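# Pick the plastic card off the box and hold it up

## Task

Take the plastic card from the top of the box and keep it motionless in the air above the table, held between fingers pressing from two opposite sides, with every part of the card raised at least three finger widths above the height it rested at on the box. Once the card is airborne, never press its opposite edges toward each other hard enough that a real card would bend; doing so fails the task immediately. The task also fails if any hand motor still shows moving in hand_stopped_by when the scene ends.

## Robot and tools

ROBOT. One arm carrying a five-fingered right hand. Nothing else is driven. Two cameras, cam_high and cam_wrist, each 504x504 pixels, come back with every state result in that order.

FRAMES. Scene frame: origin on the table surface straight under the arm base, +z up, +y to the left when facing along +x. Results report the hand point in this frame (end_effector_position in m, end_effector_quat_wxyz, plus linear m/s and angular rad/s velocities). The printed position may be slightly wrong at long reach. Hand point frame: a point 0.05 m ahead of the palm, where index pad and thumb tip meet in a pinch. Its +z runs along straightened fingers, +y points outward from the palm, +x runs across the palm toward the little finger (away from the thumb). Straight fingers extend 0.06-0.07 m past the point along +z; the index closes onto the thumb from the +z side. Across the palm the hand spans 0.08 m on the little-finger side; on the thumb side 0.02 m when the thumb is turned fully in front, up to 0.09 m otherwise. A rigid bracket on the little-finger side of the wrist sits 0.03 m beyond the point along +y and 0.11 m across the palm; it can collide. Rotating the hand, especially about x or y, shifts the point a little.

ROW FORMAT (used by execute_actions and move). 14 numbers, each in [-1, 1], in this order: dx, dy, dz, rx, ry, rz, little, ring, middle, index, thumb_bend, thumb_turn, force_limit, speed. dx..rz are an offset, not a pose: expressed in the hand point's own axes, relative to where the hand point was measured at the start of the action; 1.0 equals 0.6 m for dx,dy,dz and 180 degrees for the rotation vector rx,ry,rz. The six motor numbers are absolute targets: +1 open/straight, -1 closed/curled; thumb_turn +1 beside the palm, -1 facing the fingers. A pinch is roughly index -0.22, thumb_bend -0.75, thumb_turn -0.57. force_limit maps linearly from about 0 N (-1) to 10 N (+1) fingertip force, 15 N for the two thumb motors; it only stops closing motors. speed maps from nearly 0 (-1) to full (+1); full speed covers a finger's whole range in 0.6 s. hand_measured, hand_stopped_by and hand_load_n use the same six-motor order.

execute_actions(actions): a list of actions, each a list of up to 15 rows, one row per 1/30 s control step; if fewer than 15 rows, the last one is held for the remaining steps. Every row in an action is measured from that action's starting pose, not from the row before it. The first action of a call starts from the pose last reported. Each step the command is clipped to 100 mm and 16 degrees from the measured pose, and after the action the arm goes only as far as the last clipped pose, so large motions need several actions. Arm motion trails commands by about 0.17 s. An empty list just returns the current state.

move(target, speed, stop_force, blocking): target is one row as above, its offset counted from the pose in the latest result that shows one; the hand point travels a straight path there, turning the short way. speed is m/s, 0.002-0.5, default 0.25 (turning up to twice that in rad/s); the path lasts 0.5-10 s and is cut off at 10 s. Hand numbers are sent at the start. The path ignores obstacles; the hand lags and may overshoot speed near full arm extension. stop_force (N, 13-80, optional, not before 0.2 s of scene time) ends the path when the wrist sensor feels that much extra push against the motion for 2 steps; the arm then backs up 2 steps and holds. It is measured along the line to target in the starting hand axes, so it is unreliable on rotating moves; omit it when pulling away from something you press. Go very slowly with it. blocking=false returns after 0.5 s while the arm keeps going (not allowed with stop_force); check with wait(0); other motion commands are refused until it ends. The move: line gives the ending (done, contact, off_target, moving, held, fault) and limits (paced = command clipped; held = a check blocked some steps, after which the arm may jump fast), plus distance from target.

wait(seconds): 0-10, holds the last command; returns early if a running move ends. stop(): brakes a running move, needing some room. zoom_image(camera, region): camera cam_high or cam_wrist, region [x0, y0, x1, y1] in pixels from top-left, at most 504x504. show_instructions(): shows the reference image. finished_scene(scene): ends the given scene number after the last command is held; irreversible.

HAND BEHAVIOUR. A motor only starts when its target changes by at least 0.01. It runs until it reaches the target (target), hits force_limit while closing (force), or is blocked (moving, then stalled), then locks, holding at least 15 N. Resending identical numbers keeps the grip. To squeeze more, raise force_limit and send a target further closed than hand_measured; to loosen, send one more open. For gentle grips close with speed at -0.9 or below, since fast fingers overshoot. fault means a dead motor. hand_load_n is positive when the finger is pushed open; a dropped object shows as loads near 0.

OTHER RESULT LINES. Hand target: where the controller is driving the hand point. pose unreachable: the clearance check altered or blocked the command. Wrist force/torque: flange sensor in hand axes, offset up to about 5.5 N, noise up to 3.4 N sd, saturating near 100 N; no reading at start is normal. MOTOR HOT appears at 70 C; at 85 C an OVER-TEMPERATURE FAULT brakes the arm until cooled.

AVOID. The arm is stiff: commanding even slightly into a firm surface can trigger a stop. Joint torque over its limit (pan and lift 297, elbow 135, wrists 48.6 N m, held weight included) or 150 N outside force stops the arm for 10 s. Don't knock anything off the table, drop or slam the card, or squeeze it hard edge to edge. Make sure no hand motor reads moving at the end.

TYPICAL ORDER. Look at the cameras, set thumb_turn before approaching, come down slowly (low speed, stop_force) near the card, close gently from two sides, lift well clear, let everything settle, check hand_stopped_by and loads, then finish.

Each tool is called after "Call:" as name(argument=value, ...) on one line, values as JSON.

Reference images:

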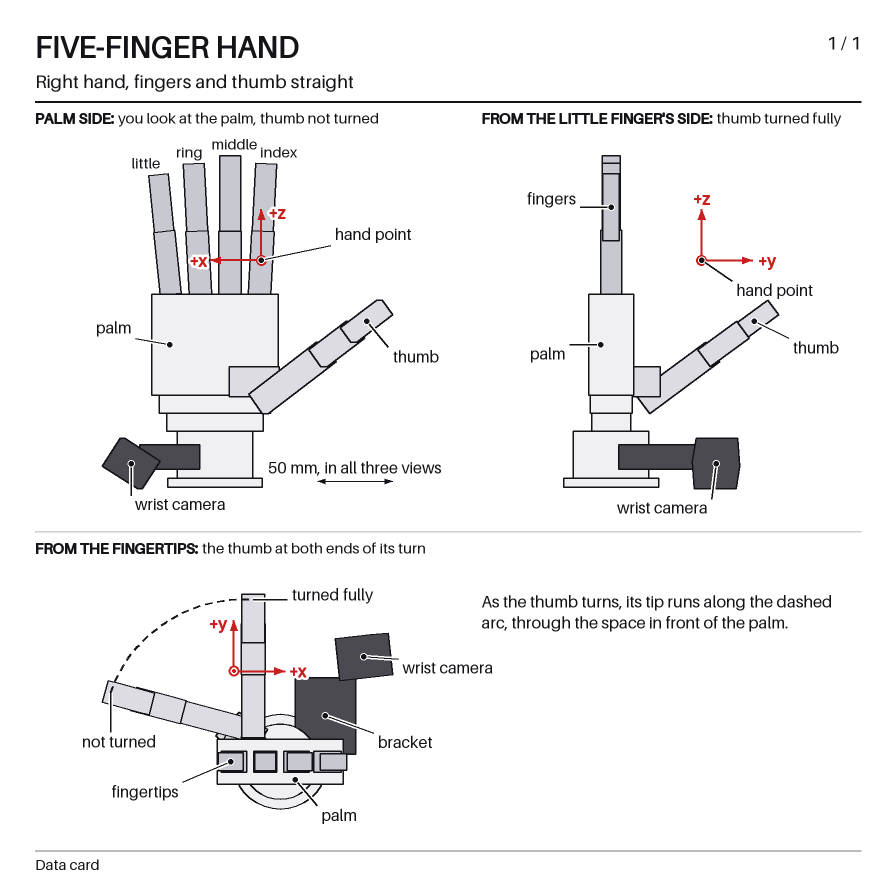

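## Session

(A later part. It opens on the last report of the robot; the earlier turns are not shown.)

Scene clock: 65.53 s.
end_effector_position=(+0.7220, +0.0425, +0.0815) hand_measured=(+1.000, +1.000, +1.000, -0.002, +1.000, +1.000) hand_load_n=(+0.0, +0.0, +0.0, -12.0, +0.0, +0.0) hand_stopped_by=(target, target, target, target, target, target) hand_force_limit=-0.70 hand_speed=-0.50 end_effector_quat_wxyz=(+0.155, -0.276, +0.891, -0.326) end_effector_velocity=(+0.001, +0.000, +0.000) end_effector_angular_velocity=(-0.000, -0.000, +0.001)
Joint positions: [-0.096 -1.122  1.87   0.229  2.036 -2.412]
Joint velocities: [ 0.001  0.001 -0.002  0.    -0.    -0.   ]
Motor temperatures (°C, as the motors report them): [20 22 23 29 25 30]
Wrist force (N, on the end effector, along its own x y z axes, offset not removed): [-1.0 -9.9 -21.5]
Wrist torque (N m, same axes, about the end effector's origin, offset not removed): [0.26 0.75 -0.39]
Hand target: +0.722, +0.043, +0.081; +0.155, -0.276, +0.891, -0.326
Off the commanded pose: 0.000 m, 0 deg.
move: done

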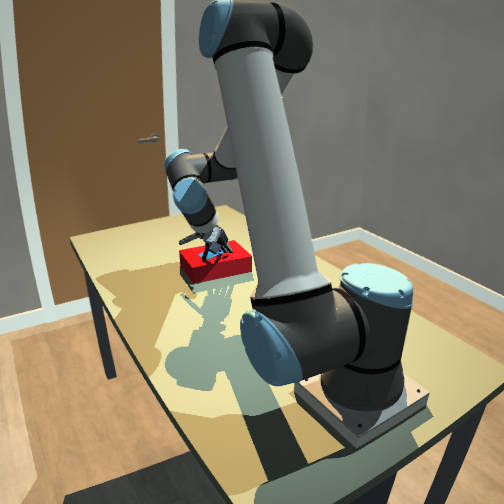

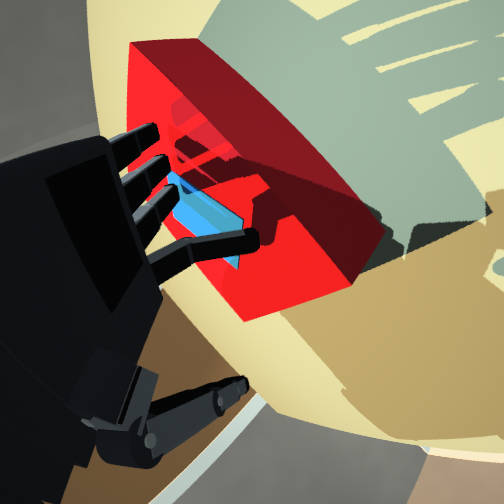

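Call:
move(target=[0.002,-0.024,0.011,0,0,0,1,1,1,0,1,1,-0.7,-0.5], speed=0.01)

Call:
move(target=[0,0,0,0,0,0,1,1,1,-0.5,1,1,-0.7,-0.8])

Scene clock: 68.10 s.
end_effector_position=(+0.7296, +0.0295, +0.0860) hand_measured=(+1.000, +1.000, +1.000, +0.000, +1.000, +1.000) hand_load_n=(+0.0, +0.0, +0.0, +0.0, +0.0, +0.0) hand_stopped_by=(target, target, target, target, target, target) hand_force_limit=-0.70 hand_speed=-0.50 end_effector_quat_wxyz=(+0.155, -0.276, +0.891, -0.326) end_effector_velocity=(+0.000, -0.001, -0.000) end_effector_angular_velocity=(-0.000, +0.001, -0.000)
Joint positions: [-0.117 -1.122  1.858  0.233  2.025 -2.431]
Joint velocities: [-0.002  0.001 -0.001  0.001 -0.001 -0.002]
Motor temperatures (°C, as the motors report them): [20 22 23 29 25 30]
Wrist force (N, on the end effector, along its own x y z axes, offset not removed): [1.2 -2.8 -2.6]
Wrist torque (N m, same axes, about the end effector's origin, offset not removed): [-0.11 0.29 -0.25]
Hand target: +0.730, +0.029, +0.086; +0.155, -0.276, +0.891, -0.326
Off the commanded pose: 0.000 m, 0 deg.
move: done

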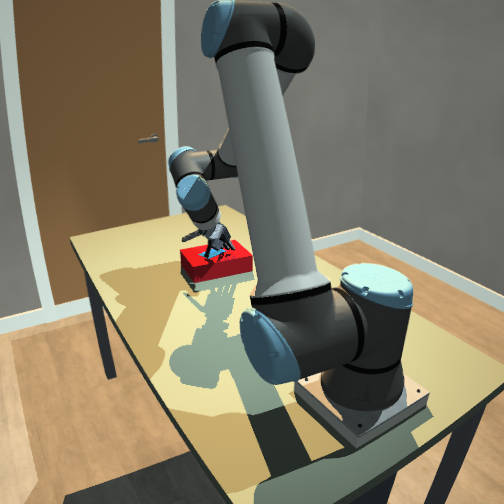

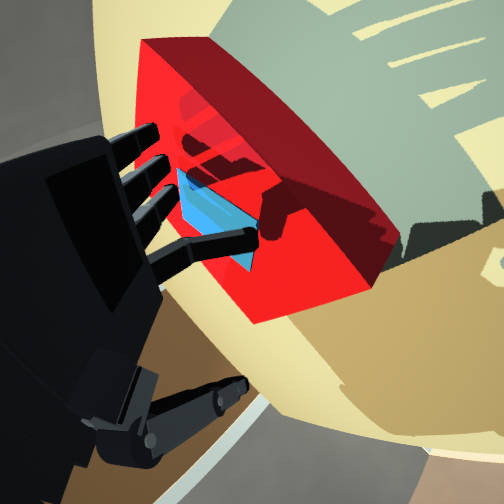

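Scene clock: 69.87 s.
end_effector_position=(+0.7296, +0.0295, +0.0860) hand_measured=(+1.000, +1.000, +1.000, -0.500, +1.000, +1.000) hand_load_n=(+0.0, +0.0, +0.0, +0.0, +0.0, +0.0) hand_stopped_by=(target, target, target, target, target, target) hand_force_limit=-0.70 hand_speed=-0.80 end_effector_quat_wxyz=(+0.155, -0.276, +0.891, -0.326) end_effector_velocity=(+0.000, +0.000, +0.001) end_effector_angular_velocity=(-0.000, -0.001, +0.000)
Joint positions: [-0.117 -1.122  1.858  0.233  2.024 -2.431]
Joint velocities: [ 0.001 -0.001  0.     0.     0.     0.   ]
Motor temperatures (°C, as the motors report them): [20 22 23 29 25 30]
Wrist force (N, on the end effector, along its own x y z axes, offset not removed): [1.5 -1.0 -3.3]
Wrist torque (N m, same axes, about the end effector's origin, offset not removed): [0.21 0.32 -0.13]
Hand target: +0.730, +0.030, +0.086; +0.155, -0.276, +0.891, -0.326
Off the commanded pose: 0.000 m, 0 deg.
move: done

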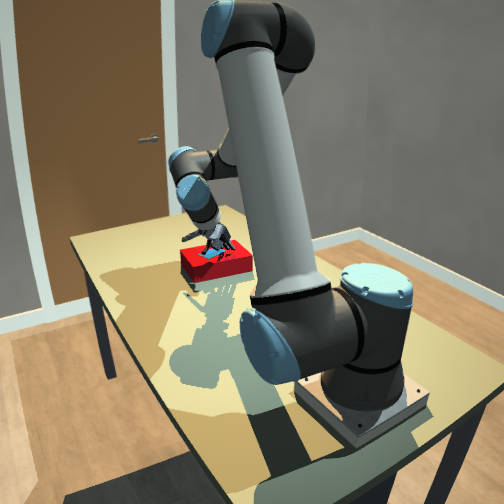

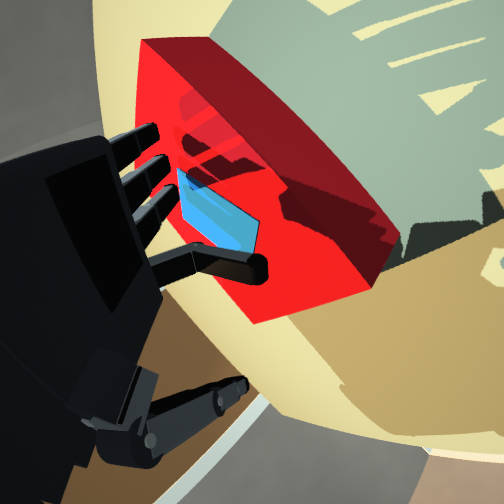

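Call:
move(target=[-0.005,-0.036,-0.04,0,0,0,1,1,1,1,1,1,-0.7,0], speed=0.05)

Call:
move(target=[0.007,0.066,-0.06,0,0,0,1,1,1,1,1,1,-0.7,0], speed=0.05)

Call:
move(target=[0,0,0,0,0,0,1,1,1,0,1,1,-0.7,-0.8])

Call:
zoom_image(camera="cam_high", region=[140,180,340,340])

Scene clock: 72.40 s.
end_effector_position=(+0.7296, +0.0295, +0.1184) hand_measured=(+1.000, +1.000, +1.000, +1.000, +1.000, +1.000) hand_load_n=(+0.0, +0.0, +0.0, +0.0, +0.0, +0.0) hand_stopped_by=(target, target, target, target, target, target) hand_force_limit=-0.70 hand_speed=0.00 end_effector_quat_wxyz=(+0.155, -0.276, +0.891, -0.326) end_effector_velocity=(+0.001, -0.000, +0.002) end_effector_angular_velocity=(+0.000, -0.003, -0.000)
Joint positions: [-0.117 -1.158  1.84   0.286  2.024 -2.431]
Joint velocities: [-0.001 -0.002 -0.001  0.    -0.001 -0.   ]
Motor temperatures (°C, as the motors report them): [20 22 23 29 25 30]
Wrist force (N, on the end effector, along its own x y z axes, offset not removed): [0.8 -2.5 -2.5]
Wrist torque (N m, same axes, about the end effector's origin, offset not removed): [-0.14 0.38 -0.26]
Hand target: +0.730, +0.029, +0.118; +0.155, -0.276, +0.891, -0.326
Off the commanded pose: 0.000 m, 0 deg.
move: done

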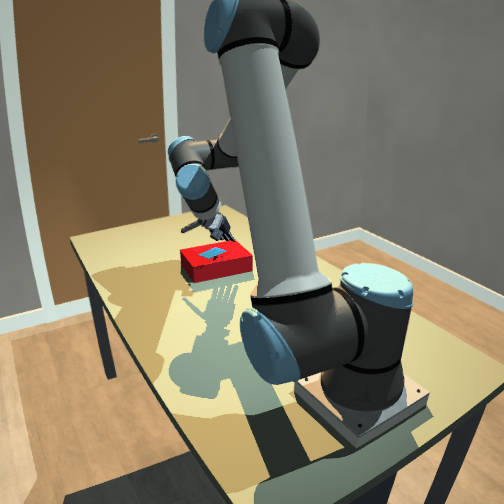

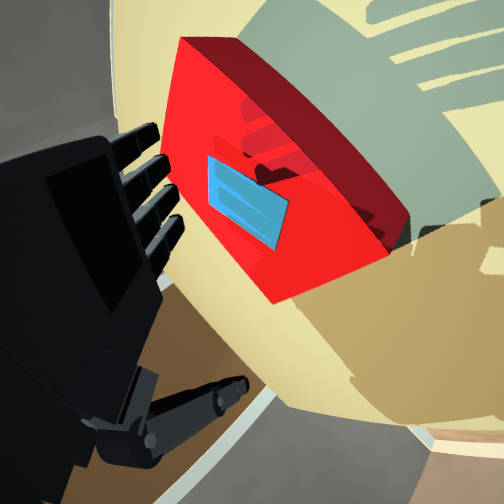

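Scene clock: 73.83 s.
end_effector_position=(+0.6944, +0.0698, +0.1183) hand_measured=(+1.000, +1.000, +1.000, +1.000, +1.000, +1.000) hand_load_n=(+0.0, +0.0, +0.0, +0.0, +0.0, +0.0) hand_stopped_by=(target, target, target, target, target, target) hand_force_limit=-0.70 hand_speed=0.00 end_effector_quat_wxyz=(+0.155, -0.276, +0.891, -0.326) end_effector_velocity=(-0.001, +0.002, +0.000) end_effector_angular_velocity=(-0.000, -0.001, +0.000)
Joint positions: [-0.053 -1.188  1.893  0.291  2.06  -2.371]
Joint velocities: [ 0.003 -0.001  0.001  0.     0.001  0.002]
Motor temperatures (°C, as the motors report them): [20 22 23 29 25 30]
Wrist force (N, on the end effector, along its own x y z axes, offset not removed): [-0.7 -2.9 -4.2]
Wrist torque (N m, same axes, about the end effector's origin, offset not removed): [-0.05 0.72 -0.30]
Hand target: +0.694, +0.070, +0.118; +0.155, -0.276, +0.891, -0.326
Off the commanded pose: 0.000 m, 0 deg.
move: done

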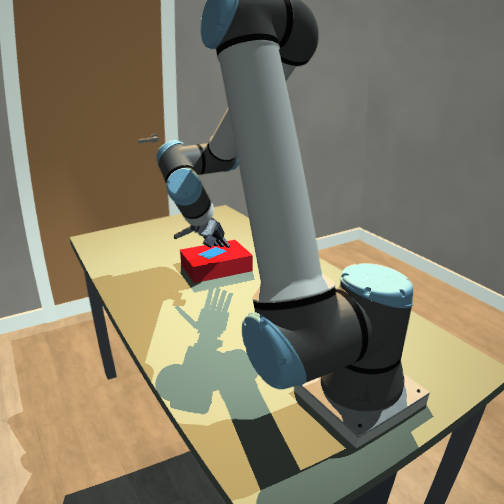

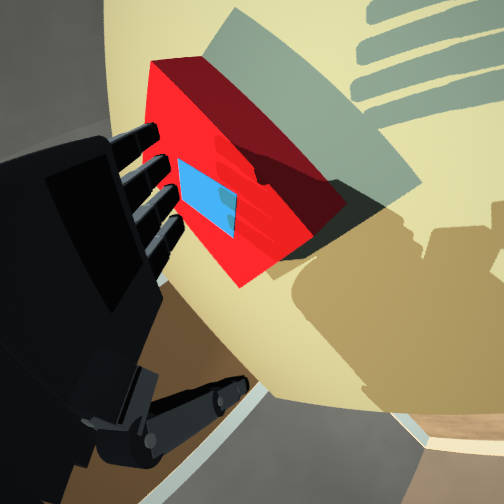

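Scene clock: 77.10 s.
end_effector_position=(+0.6944, +0.0698, +0.1183) hand_measured=(+1.000, +1.000, +1.000, +0.000, +1.000, +1.000) hand_load_n=(+0.0, +0.0, +0.0, +0.0, +0.0, +0.0) hand_stopped_by=(target, target, target, target, target, target) hand_force_limit=-0.70 hand_speed=-0.80 end_effector_quat_wxyz=(+0.155, -0.276, +0.891, -0.326) end_effector_velocity=(+0.000, -0.000, +0.001) end_effector_angular_velocity=(+0.000, -0.001, -0.000)
Joint positions: [-0.053 -1.188  1.893  0.291  2.06  -2.371]
Joint velocities: [-0.    -0.001  0.     0.    -0.    -0.   ]
Motor temperatures (°C, as the motors report them): [20 22 23 29 25 30]
Wrist force (N, on the end effector, along its own x y z axes, offset not removed): [-0.7 -1.5 -3.5]
Wrist torque (N m, same axes, about the end effector's origin, offset not removed): [0.07 0.55 -0.30]
Hand target: +0.694, +0.070, +0.118; +0.155, -0.276, +0.891, -0.326
Off the commanded pose: 0.000 m, 0 deg.
move: done

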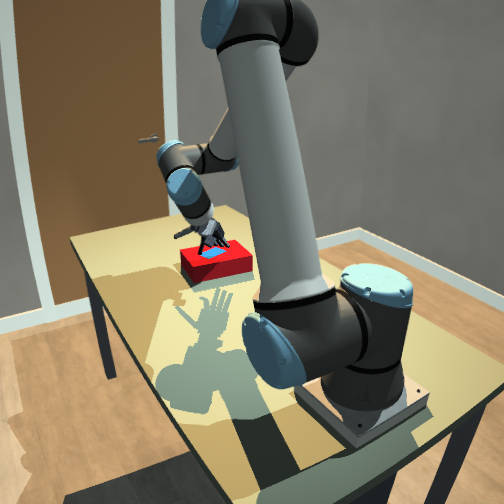

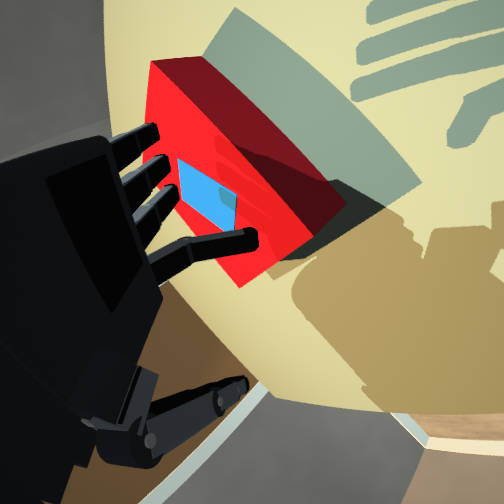

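Region (140, 180, 340, 340) of cam_high's 504x504 image, scaled by 2.520, with more detail than that image has; it fills the top 403 rows of this view, and the rest is white.

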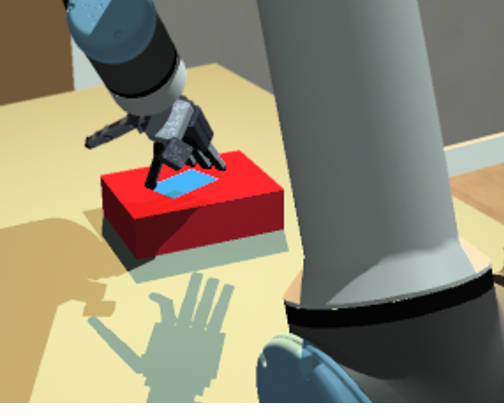

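Call:
move(target=[0,0,0,0,0,0,1,1,1,1,1,1,-0.7,0])

Call:
move(target=[0.008,0.054,0.06,0,0,0,1,1,1,1,1,1,-0.7,0], speed=0.008, stop_force=13)

Call:
zoom_image(camera="cam_high", region=[140,180,340,340])

Scene clock: 78.97 s.
end_effector_position=(+0.6944, +0.0698, +0.1183) hand_measured=(+1.000, +1.000, +1.000, +1.000, +1.000, +1.000) hand_load_n=(+0.0, +0.0, +0.0, +0.0, +0.0, +0.0) hand_stopped_by=(target, target, target, target, target, target) hand_force_limit=-0.70 hand_speed=0.00 end_effector_quat_wxyz=(+0.155, -0.276, +0.891, -0.326) end_effector_velocity=(+0.000, +0.000, +0.002) end_effector_angular_velocity=(-0.000, -0.003, +0.000)
Joint positions: [-0.053 -1.188  1.893  0.291  2.06  -2.371]
Joint velocities: [ 0.    -0.003  0.    -0.     0.    -0.   ]
Motor temperatures (°C, as the motors report them): [20 22 23 29 25 30]
Wrist force (N, on the end effector, along its own x y z axes, offset not removed): [1.2 -0.9 -2.5]
Wrist torque (N m, same axes, about the end effector's origin, offset not removed): [0.14 0.31 -0.29]
Hand target: +0.694, +0.070, +0.118; +0.155, -0.276, +0.891, -0.326
Off the commanded pose: 0.000 m, 0 deg.
move: done

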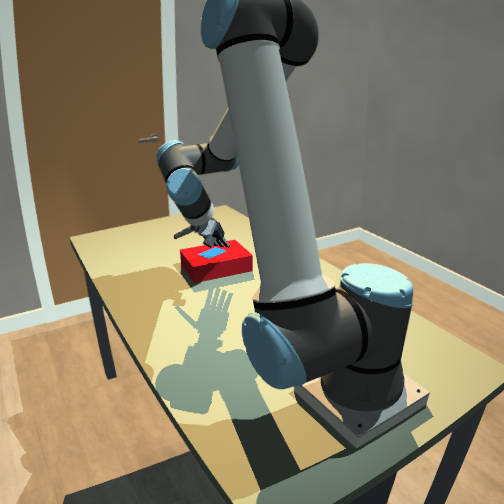

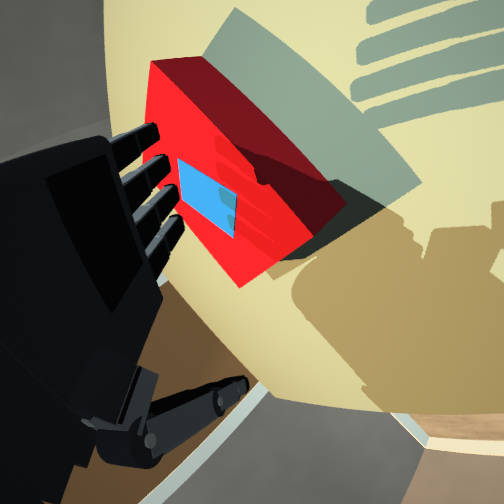

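Scene clock: 84.60 s.
end_effector_position=(+0.6942, +0.0697, +0.0762) hand_measured=(+1.000, +1.000, +1.000, +1.000, +1.000, +1.000) hand_load_n=(+0.0, +0.0, +1.5, +0.0, +0.0, +0.0) hand_stopped_by=(target, target, target, target, target, target) hand_force_limit=-0.70 hand_speed=0.00 end_effector_quat_wxyz=(+0.155, -0.276, +0.891, -0.326) end_effector_velocity=(-0.000, +0.001, +0.002) end_effector_angular_velocity=(+0.000, +0.001, +0.001)
Joint positions: [-0.053 -1.14   1.916  0.219  2.06  -2.371]
Joint velocities: [ 0.001 -0.002 -0.001  0.004 -0.    -0.   ]
Motor temperatures (°C, as the motors report them): [20 22 23 29 25 30]
Wrist force (N, on the end effector, along its own x y z axes, offset not removed): [1.1 -12.4 -23.8]
Wrist torque (N m, same axes, about the end effector's origin, offset not removed): [1.78 0.67 -0.55]
Hand target: +0.694, +0.070, +0.077; +0.155, -0.276, +0.891, -0.326
Off the commanded pose: 0.007 m, 0 deg.
move: contact

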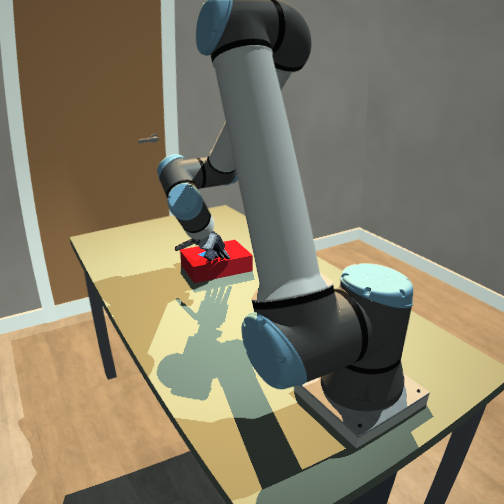

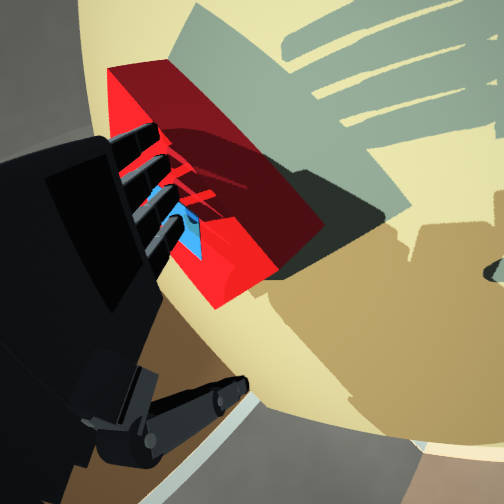

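Region (140, 180, 340, 340) of cam_high's 504x504 image, scaled by 2.520, with more detail than that image has; it fills the top 403 rows of this view, and the rest is white.

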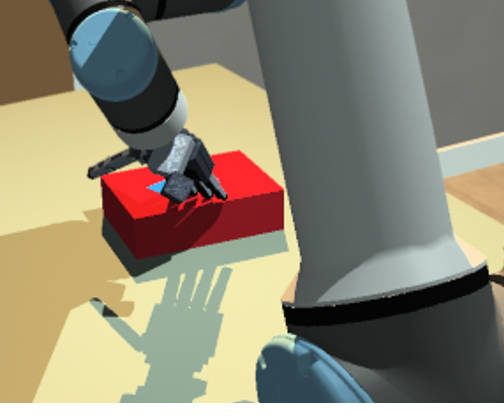

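Call:
move(target=[-0.001,-0.006,-0.007,0,0,0,1,1,1,1,1,1,-0.7,0], speed=0.01)

Call:
move(target=[0,0,0,0,0,0,1,1,1,0,1,1,-0.7,-0.9])

Scene clock: 85.93 s.
end_effector_position=(+0.6942, +0.0699, +0.0816) hand_measured=(+1.000, +1.000, +1.000, +1.000, +1.000, +1.000) hand_load_n=(+0.0, +0.0, +0.0, +0.0, +0.0, +0.0) hand_stopped_by=(target, target, target, target, target, target) hand_force_limit=-0.70 hand_speed=0.00 end_effector_quat_wxyz=(+0.155, -0.276, +0.891, -0.326) end_effector_velocity=(+0.001, +0.000, +0.002) end_effector_angular_velocity=(+0.000, -0.002, -0.000)
Joint positions: [-0.052 -1.146  1.913  0.228  2.06  -2.371]
Joint velocities: [ 0.    -0.002 -0.002  0.003  0.     0.001]
Motor temperatures (°C, as the motors report them): [20 22 23 29 25 30]
Wrist force (N, on the end effector, along its own x y z axes, offset not removed): [0.2 -2.8 -4.0]
Wrist torque (N m, same axes, about the end effector's origin, offset not removed): [0.02 0.58 -0.27]
Hand target: +0.694, +0.070, +0.082; +0.155, -0.276, +0.891, -0.326
Off the commanded pose: 0.000 m, 0 deg.
move: done

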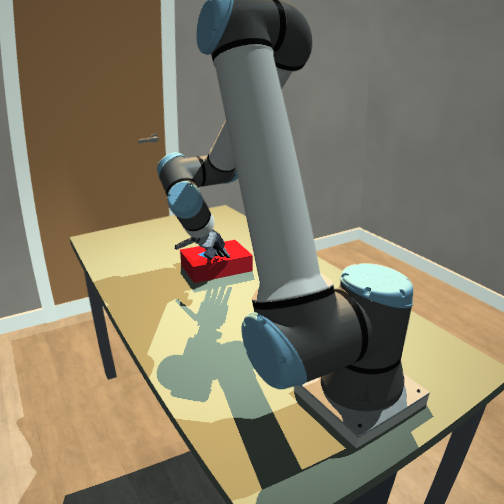

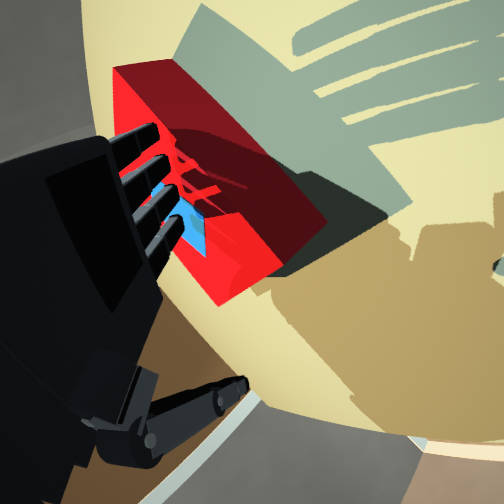

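Scene clock: 87.53 s.
end_effector_position=(+0.6942, +0.0699, +0.0816) hand_measured=(+1.000, +1.000, +1.000, +0.778, +1.000, +1.000) hand_load_n=(+0.0, +0.0, +0.0, +2.0, +0.0, +0.0) hand_stopped_by=(target, target, target, force, target, target) hand_force_limit=-0.70 hand_speed=-0.90 end_effector_quat_wxyz=(+0.155, -0.276, +0.891, -0.326) end_effector_velocity=(-0.000, -0.000, -0.001) end_effector_angular_velocity=(+0.000, +0.001, -0.000)
Joint positions: [-0.052 -1.146  1.913  0.228  2.06  -2.371]
Joint velocities: [-0.     0.001  0.    -0.    -0.    -0.   ]
Motor temperatures (°C, as the motors report them): [20 22 23 29 25 30]
Wrist force (N, on the end effector, along its own x y z axes, offset not removed): [-2.0 -3.2 -7.0]
Wrist torque (N m, same axes, about the end effector's origin, offset not removed): [0.46 0.86 -0.35]
Hand target: +0.694, +0.070, +0.082; +0.155, -0.276, +0.891, -0.326
Off the commanded pose: 0.000 m, 0 deg.
move: done

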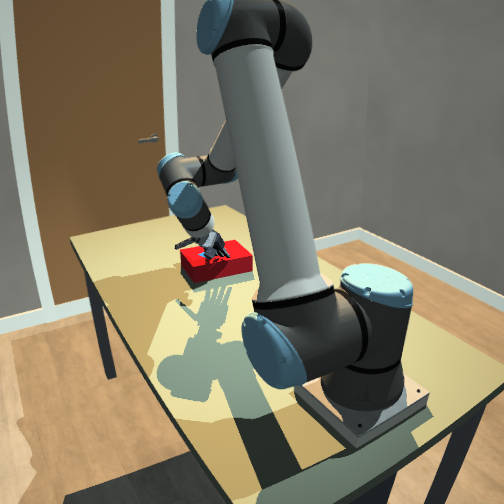

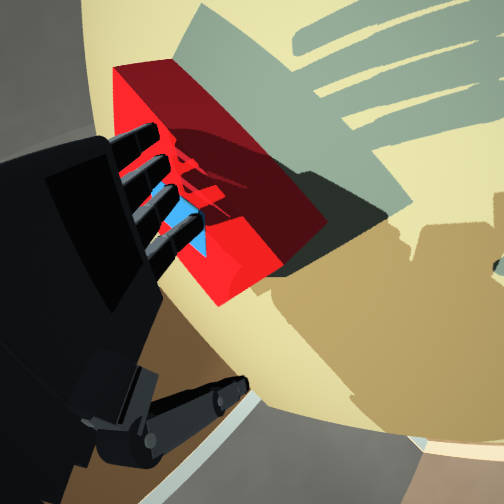

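Call:
move(target=[-0.067,-0.0325,0.038,0,0,0,1,1,1,0.01,1,1,-0.7,-0.9], speed=0.012)

Call:
zoom_image(camera="cam_high", region=[140,180,340,340])

Scene clock: 93.10 s.
end_effector_position=(+0.7442, +0.0702, +0.0815) hand_measured=(+1.000, +1.000, +1.000, +0.778, +1.000, +1.000) hand_load_n=(+0.0, +0.0, +0.0, +2.0, +0.0, +0.0) hand_stopped_by=(target, target, target, force, target, target) hand_force_limit=-0.70 hand_speed=-0.90 end_effector_quat_wxyz=(+0.155, -0.276, +0.891, -0.326) end_effector_velocity=(+0.002, +0.001, -0.000) end_effector_angular_velocity=(+0.000, +0.001, +0.001)
Joint positions: [-0.048 -1.082  1.809  0.271  2.062 -2.367]
Joint velocities: [ 0.001  0.003 -0.004  0.002  0.     0.   ]
Motor temperatures (°C, as the motors report them): [20 22 23 29 25 30]
Wrist force (N, on the end effector, along its own x y z axes, offset not removed): [1.7 -7.4 -11.6]
Wrist torque (N m, same axes, about the end effector's origin, offset not removed): [0.39 0.32 -0.23]
Hand target: +0.744, +0.070, +0.081; +0.155, -0.276, +0.891, -0.326
Off the commanded pose: 0.000 m, 0 deg.
move: done

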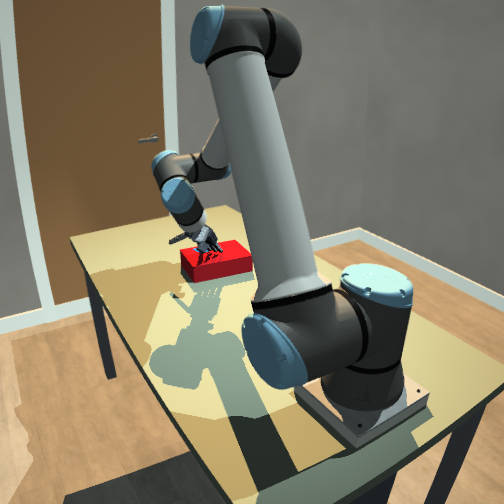

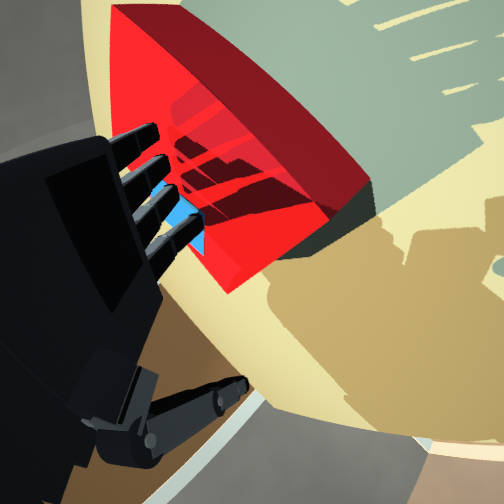

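Region (140, 180, 340, 340) of cam_high's 504x504 image, scaled by 2.520, with more detail than that image has; it fills the top 403 rows of this view, and the rest is white.

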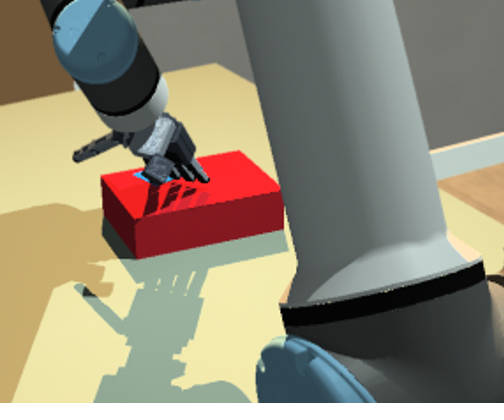

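Call:
move(target=[-0.013,-0.09,-0.1,0,0,0,1,1,1,1,1,1,-0.7,0], speed=0.08)

Call:
zoom_image(camera="cam_high", region=[140,180,340,340])

Scene clock: 95.33 s.
end_effector_position=(+0.7443, +0.0702, +0.1624) hand_measured=(+1.000, +1.000, +1.000, +1.000, +1.000, +1.000) hand_load_n=(+0.0, +0.0, +0.0, +0.0, +0.0, +0.0) hand_stopped_by=(target, target, target, target, target, target) hand_force_limit=-0.70 hand_speed=0.00 end_effector_quat_wxyz=(+0.155, -0.276, +0.891, -0.326) end_effector_velocity=(-0.000, -0.001, +0.001) end_effector_angular_velocity=(-0.000, +0.001, -0.002)
Joint positions: [-0.048 -1.165  1.761  0.402  2.062 -2.367]
Joint velocities: [-0.001 -0.001 -0.001  0.003  0.     0.   ]
Motor temperatures (°C, as the motors report them): [20 22 23 29 25 30]
Wrist force (N, on the end effector, along its own x y z axes, offset not removed): [0.3 -2.3 -3.4]
Wrist torque (N m, same axes, about the end effector's origin, offset not removed): [-0.05 0.55 -0.30]
Hand target: +0.744, +0.070, +0.163; +0.155, -0.276, +0.891, -0.326
Off the commanded pose: 0.000 m, 0 deg.
move: done

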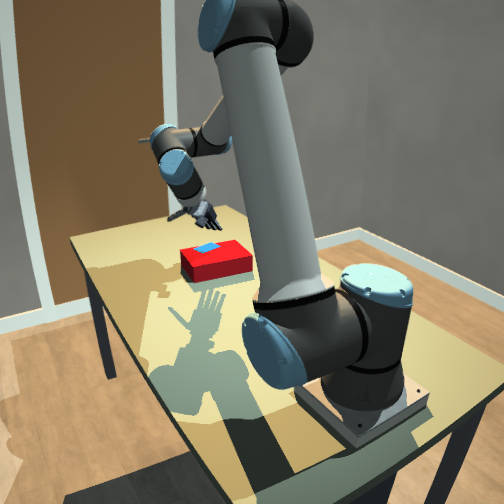

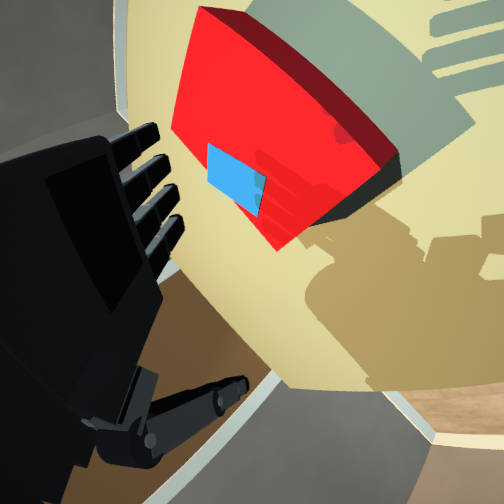

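Region (140, 180, 340, 340) of cam_high's 504x504 image, scaled by 2.520, with more detail than that image has; it fills the top 403 rows of this view, and the rest is white.

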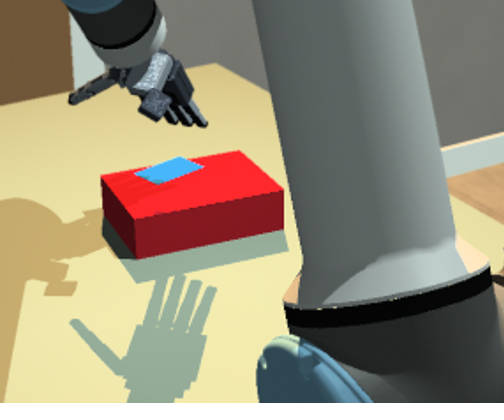

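Call:
move(target=[0.018,0.086,0.092,0,0,0,1,1,1,1,1,1,-0.7,0], speed=0.05)

Call:
move(target=[0,0,0,0,0,0,1,1,1,0,1,1,-0.7,-0.9])

Call:
move(target=[-0.039,-0.022,0.021,0,0,0,1,1,1,0.01,1,1,-0.7,-0.9], speed=0.012)

Call:
move(target=[-0.013,-0.09,-0.1,0,0,0,1,1,1,1,1,1,-0.7,0], speed=0.08)

Call:
zoom_image(camera="cam_high", region=[140,180,340,340])

Scene clock: 98.27 s.
end_effector_position=(+0.7405, +0.0692, +0.0863) hand_measured=(+1.000, +1.000, +1.000, +1.000, +1.000, +1.000) hand_load_n=(+0.0, +0.0, +0.0, +0.0, +0.0, +0.0) hand_stopped_by=(target, target, target, target, target, target) hand_force_limit=-0.70 hand_speed=0.00 end_effector_quat_wxyz=(+0.155, -0.276, +0.891, -0.326) end_effector_velocity=(+0.000, -0.001, -0.002) end_effector_angular_velocity=(+0.000, +0.000, -0.001)
Joint positions: [-0.05  -1.093  1.815  0.274  2.062 -2.368]
Joint velocities: [-0.001  0.003  0.    -0.003 -0.    -0.   ]
Motor temperatures (°C, as the motors report them): [20 22 23 29 25 30]
Wrist force (N, on the end effector, along its own x y z axes, offset not removed): [-1.1 -0.8 -2.1]
Wrist torque (N m, same axes, about the end effector's origin, offset not removed): [0.19 0.74 -0.25]
Hand target: +0.740, +0.069, +0.086; +0.155, -0.276, +0.891, -0.326
Off the commanded pose: 0.000 m, 0 deg.
move: done

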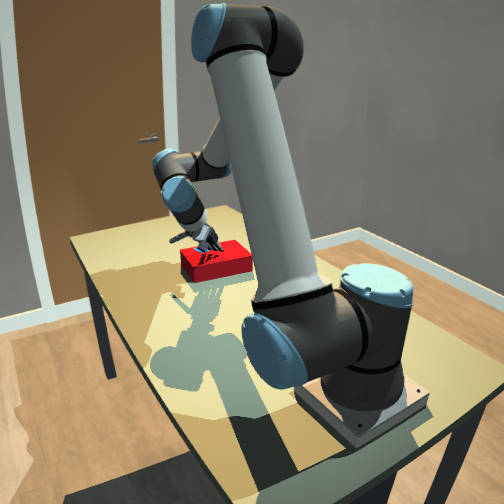

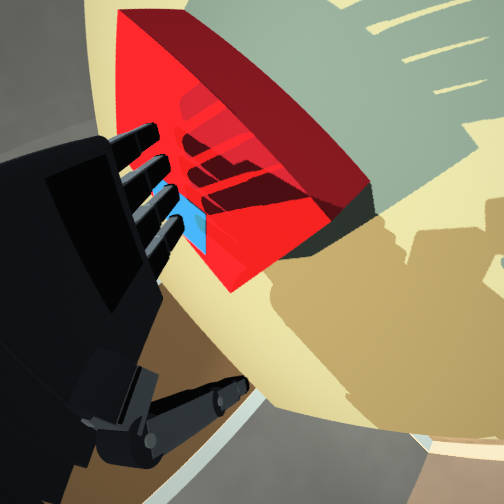

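Scene clock: 101.07 s.
end_effector_position=(+0.7405, +0.0692, +0.0863) hand_measured=(+1.000, +1.000, +1.000, +0.578, +1.000, +1.000) hand_load_n=(+0.0, +0.0, +0.0, +2.0, +0.0, +0.0) hand_stopped_by=(target, target, target, force, target, target) hand_force_limit=-0.70 hand_speed=-0.90 end_effector_quat_wxyz=(+0.155, -0.276, +0.891, -0.326) end_effector_velocity=(+0.000, +0.001, +0.001) end_effector_angular_velocity=(-0.000, -0.001, +0.001)
Joint positions: [-0.05  -1.093  1.815  0.274  2.062 -2.368]
Joint velocities: [ 0.001 -0.001 -0.001  0.     0.     0.   ]
Motor temperatures (°C, as the motors report them): [20 22 23 29 25 30]
Wrist force (N, on the end effector, along its own x y z axes, offset not removed): [2.1 -5.3 -3.2]
Wrist torque (N m, same axes, about the end effector's origin, offset not removed): [-0.07 0.13 -0.14]
Hand target: +0.741, +0.069, +0.086; +0.155, -0.276, +0.891, -0.326
Off the commanded pose: 0.000 m, 0 deg.
move: done

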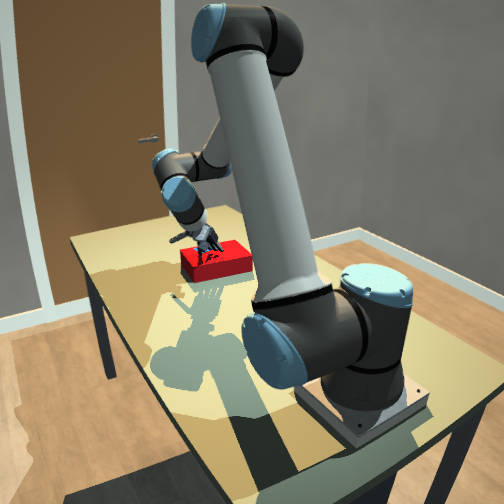

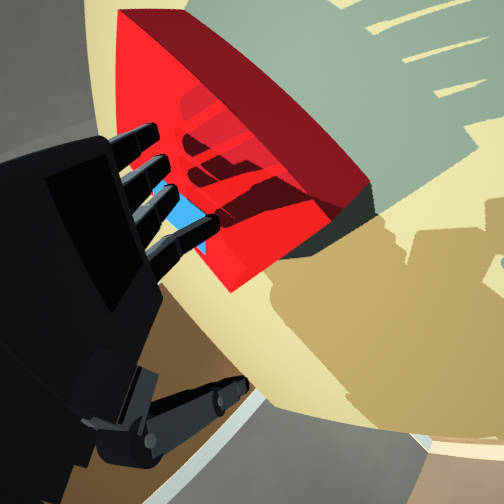

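Scene clock: 103.77 s.
end_effector_position=(+0.7699, +0.0685, +0.0880) hand_measured=(+1.000, +1.000, +1.000, +0.578, +1.000, +1.000) hand_load_n=(+0.0, +0.0, +0.0, +0.0, +0.0, +0.0) hand_stopped_by=(target, target, target, force, target, target) hand_force_limit=-0.70 hand_speed=-0.90 end_effector_quat_wxyz=(+0.155, -0.276, +0.891, -0.326) end_effector_velocity=(+0.002, -0.000, -0.000) end_effector_angular_velocity=(+0.000, +0.000, -0.000)
Joint positions: [-0.048 -1.057  1.751  0.303  2.062 -2.367]
Joint velocities: [-0.     0.003 -0.004  0.002 -0.     0.   ]
Motor temperatures (°C, as the motors report them): [20 22 23 29 25 30]
Wrist force (N, on the end effector, along its own x y z axes, offset not removed): [0.9 -2.1 -3.9]
Wrist torque (N m, same axes, about the end effector's origin, offset not removed): [0.03 0.45 -0.24]
Hand target: +0.770, +0.069, +0.088; +0.155, -0.276, +0.891, -0.326
Off the commanded pose: 0.000 m, 0 deg.
move: done

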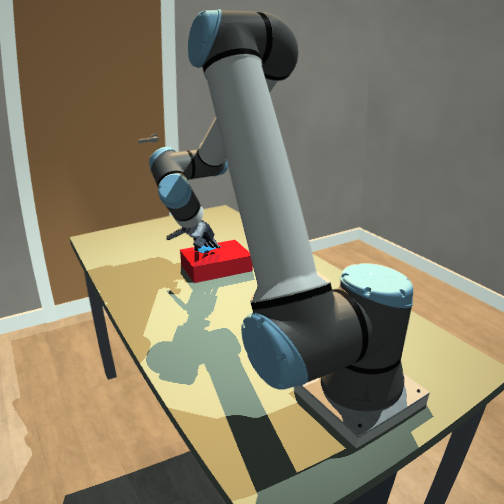

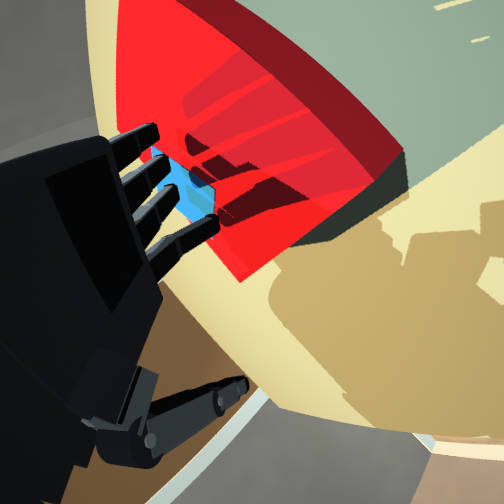

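Scene clock: 105.20 s.
end_effector_position=(+0.7701, +0.0686, +0.1689) hand_measured=(+1.000, +1.000, +1.000, +1.000, +1.000, +1.000) hand_load_n=(+0.0, +0.0, +0.0, +0.0, +0.0, +0.0) hand_stopped_by=(target, target, target, target, target, target) hand_force_limit=-0.70 hand_speed=0.00 end_effector_quat_wxyz=(+0.155, -0.276, +0.891, -0.326) end_effector_velocity=(-0.000, +0.000, +0.000) end_effector_angular_velocity=(-0.000, +0.002, +0.000)
Joint positions: [-0.049 -1.135  1.702  0.43   2.062 -2.367]
Joint velocities: [ 0.     0.    -0.001  0.003  0.     0.   ]
Motor temperatures (°C, as the motors report them): [20 22 23 29 25 30]
Wrist force (N, on the end effector, along its own x y z axes, offset not removed): [0.8 -1.0 -4.7]
Wrist torque (N m, same axes, about the end effector's origin, offset not removed): [0.28 0.43 -0.20]
Hand target: +0.770, +0.069, +0.169; +0.155, -0.276, +0.891, -0.326
Off the commanded pose: 0.000 m, 0 deg.
move: done

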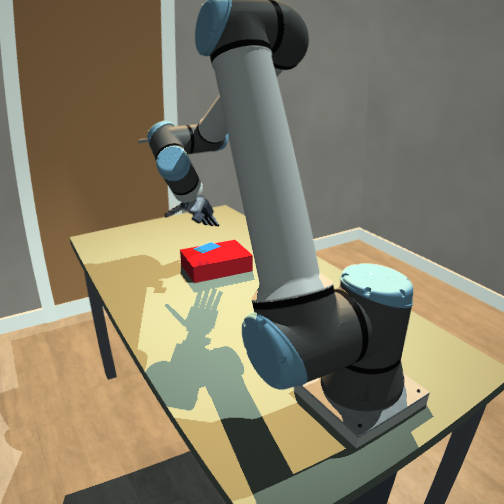

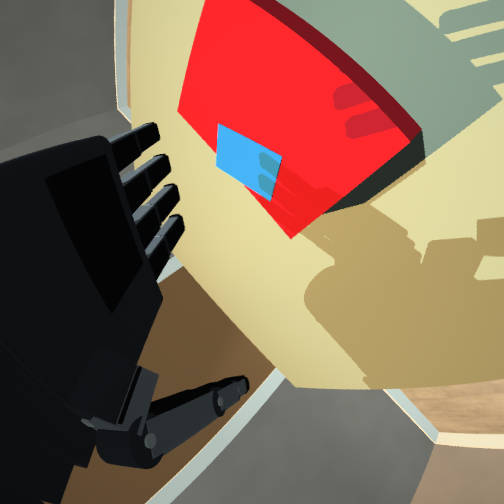

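Region (140, 180, 340, 340) of cam_high's 504x504 image, scaled by 2.520, with more detail than that image has; it fills the top 403 rows of this view, and the rest is white.

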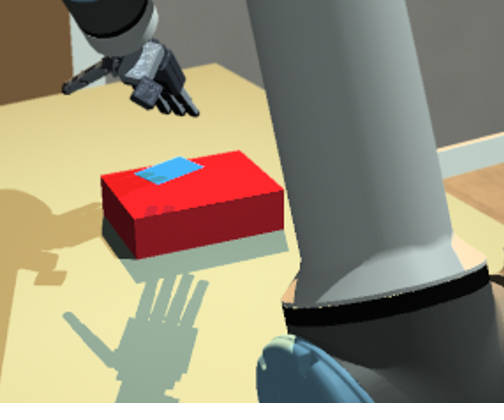

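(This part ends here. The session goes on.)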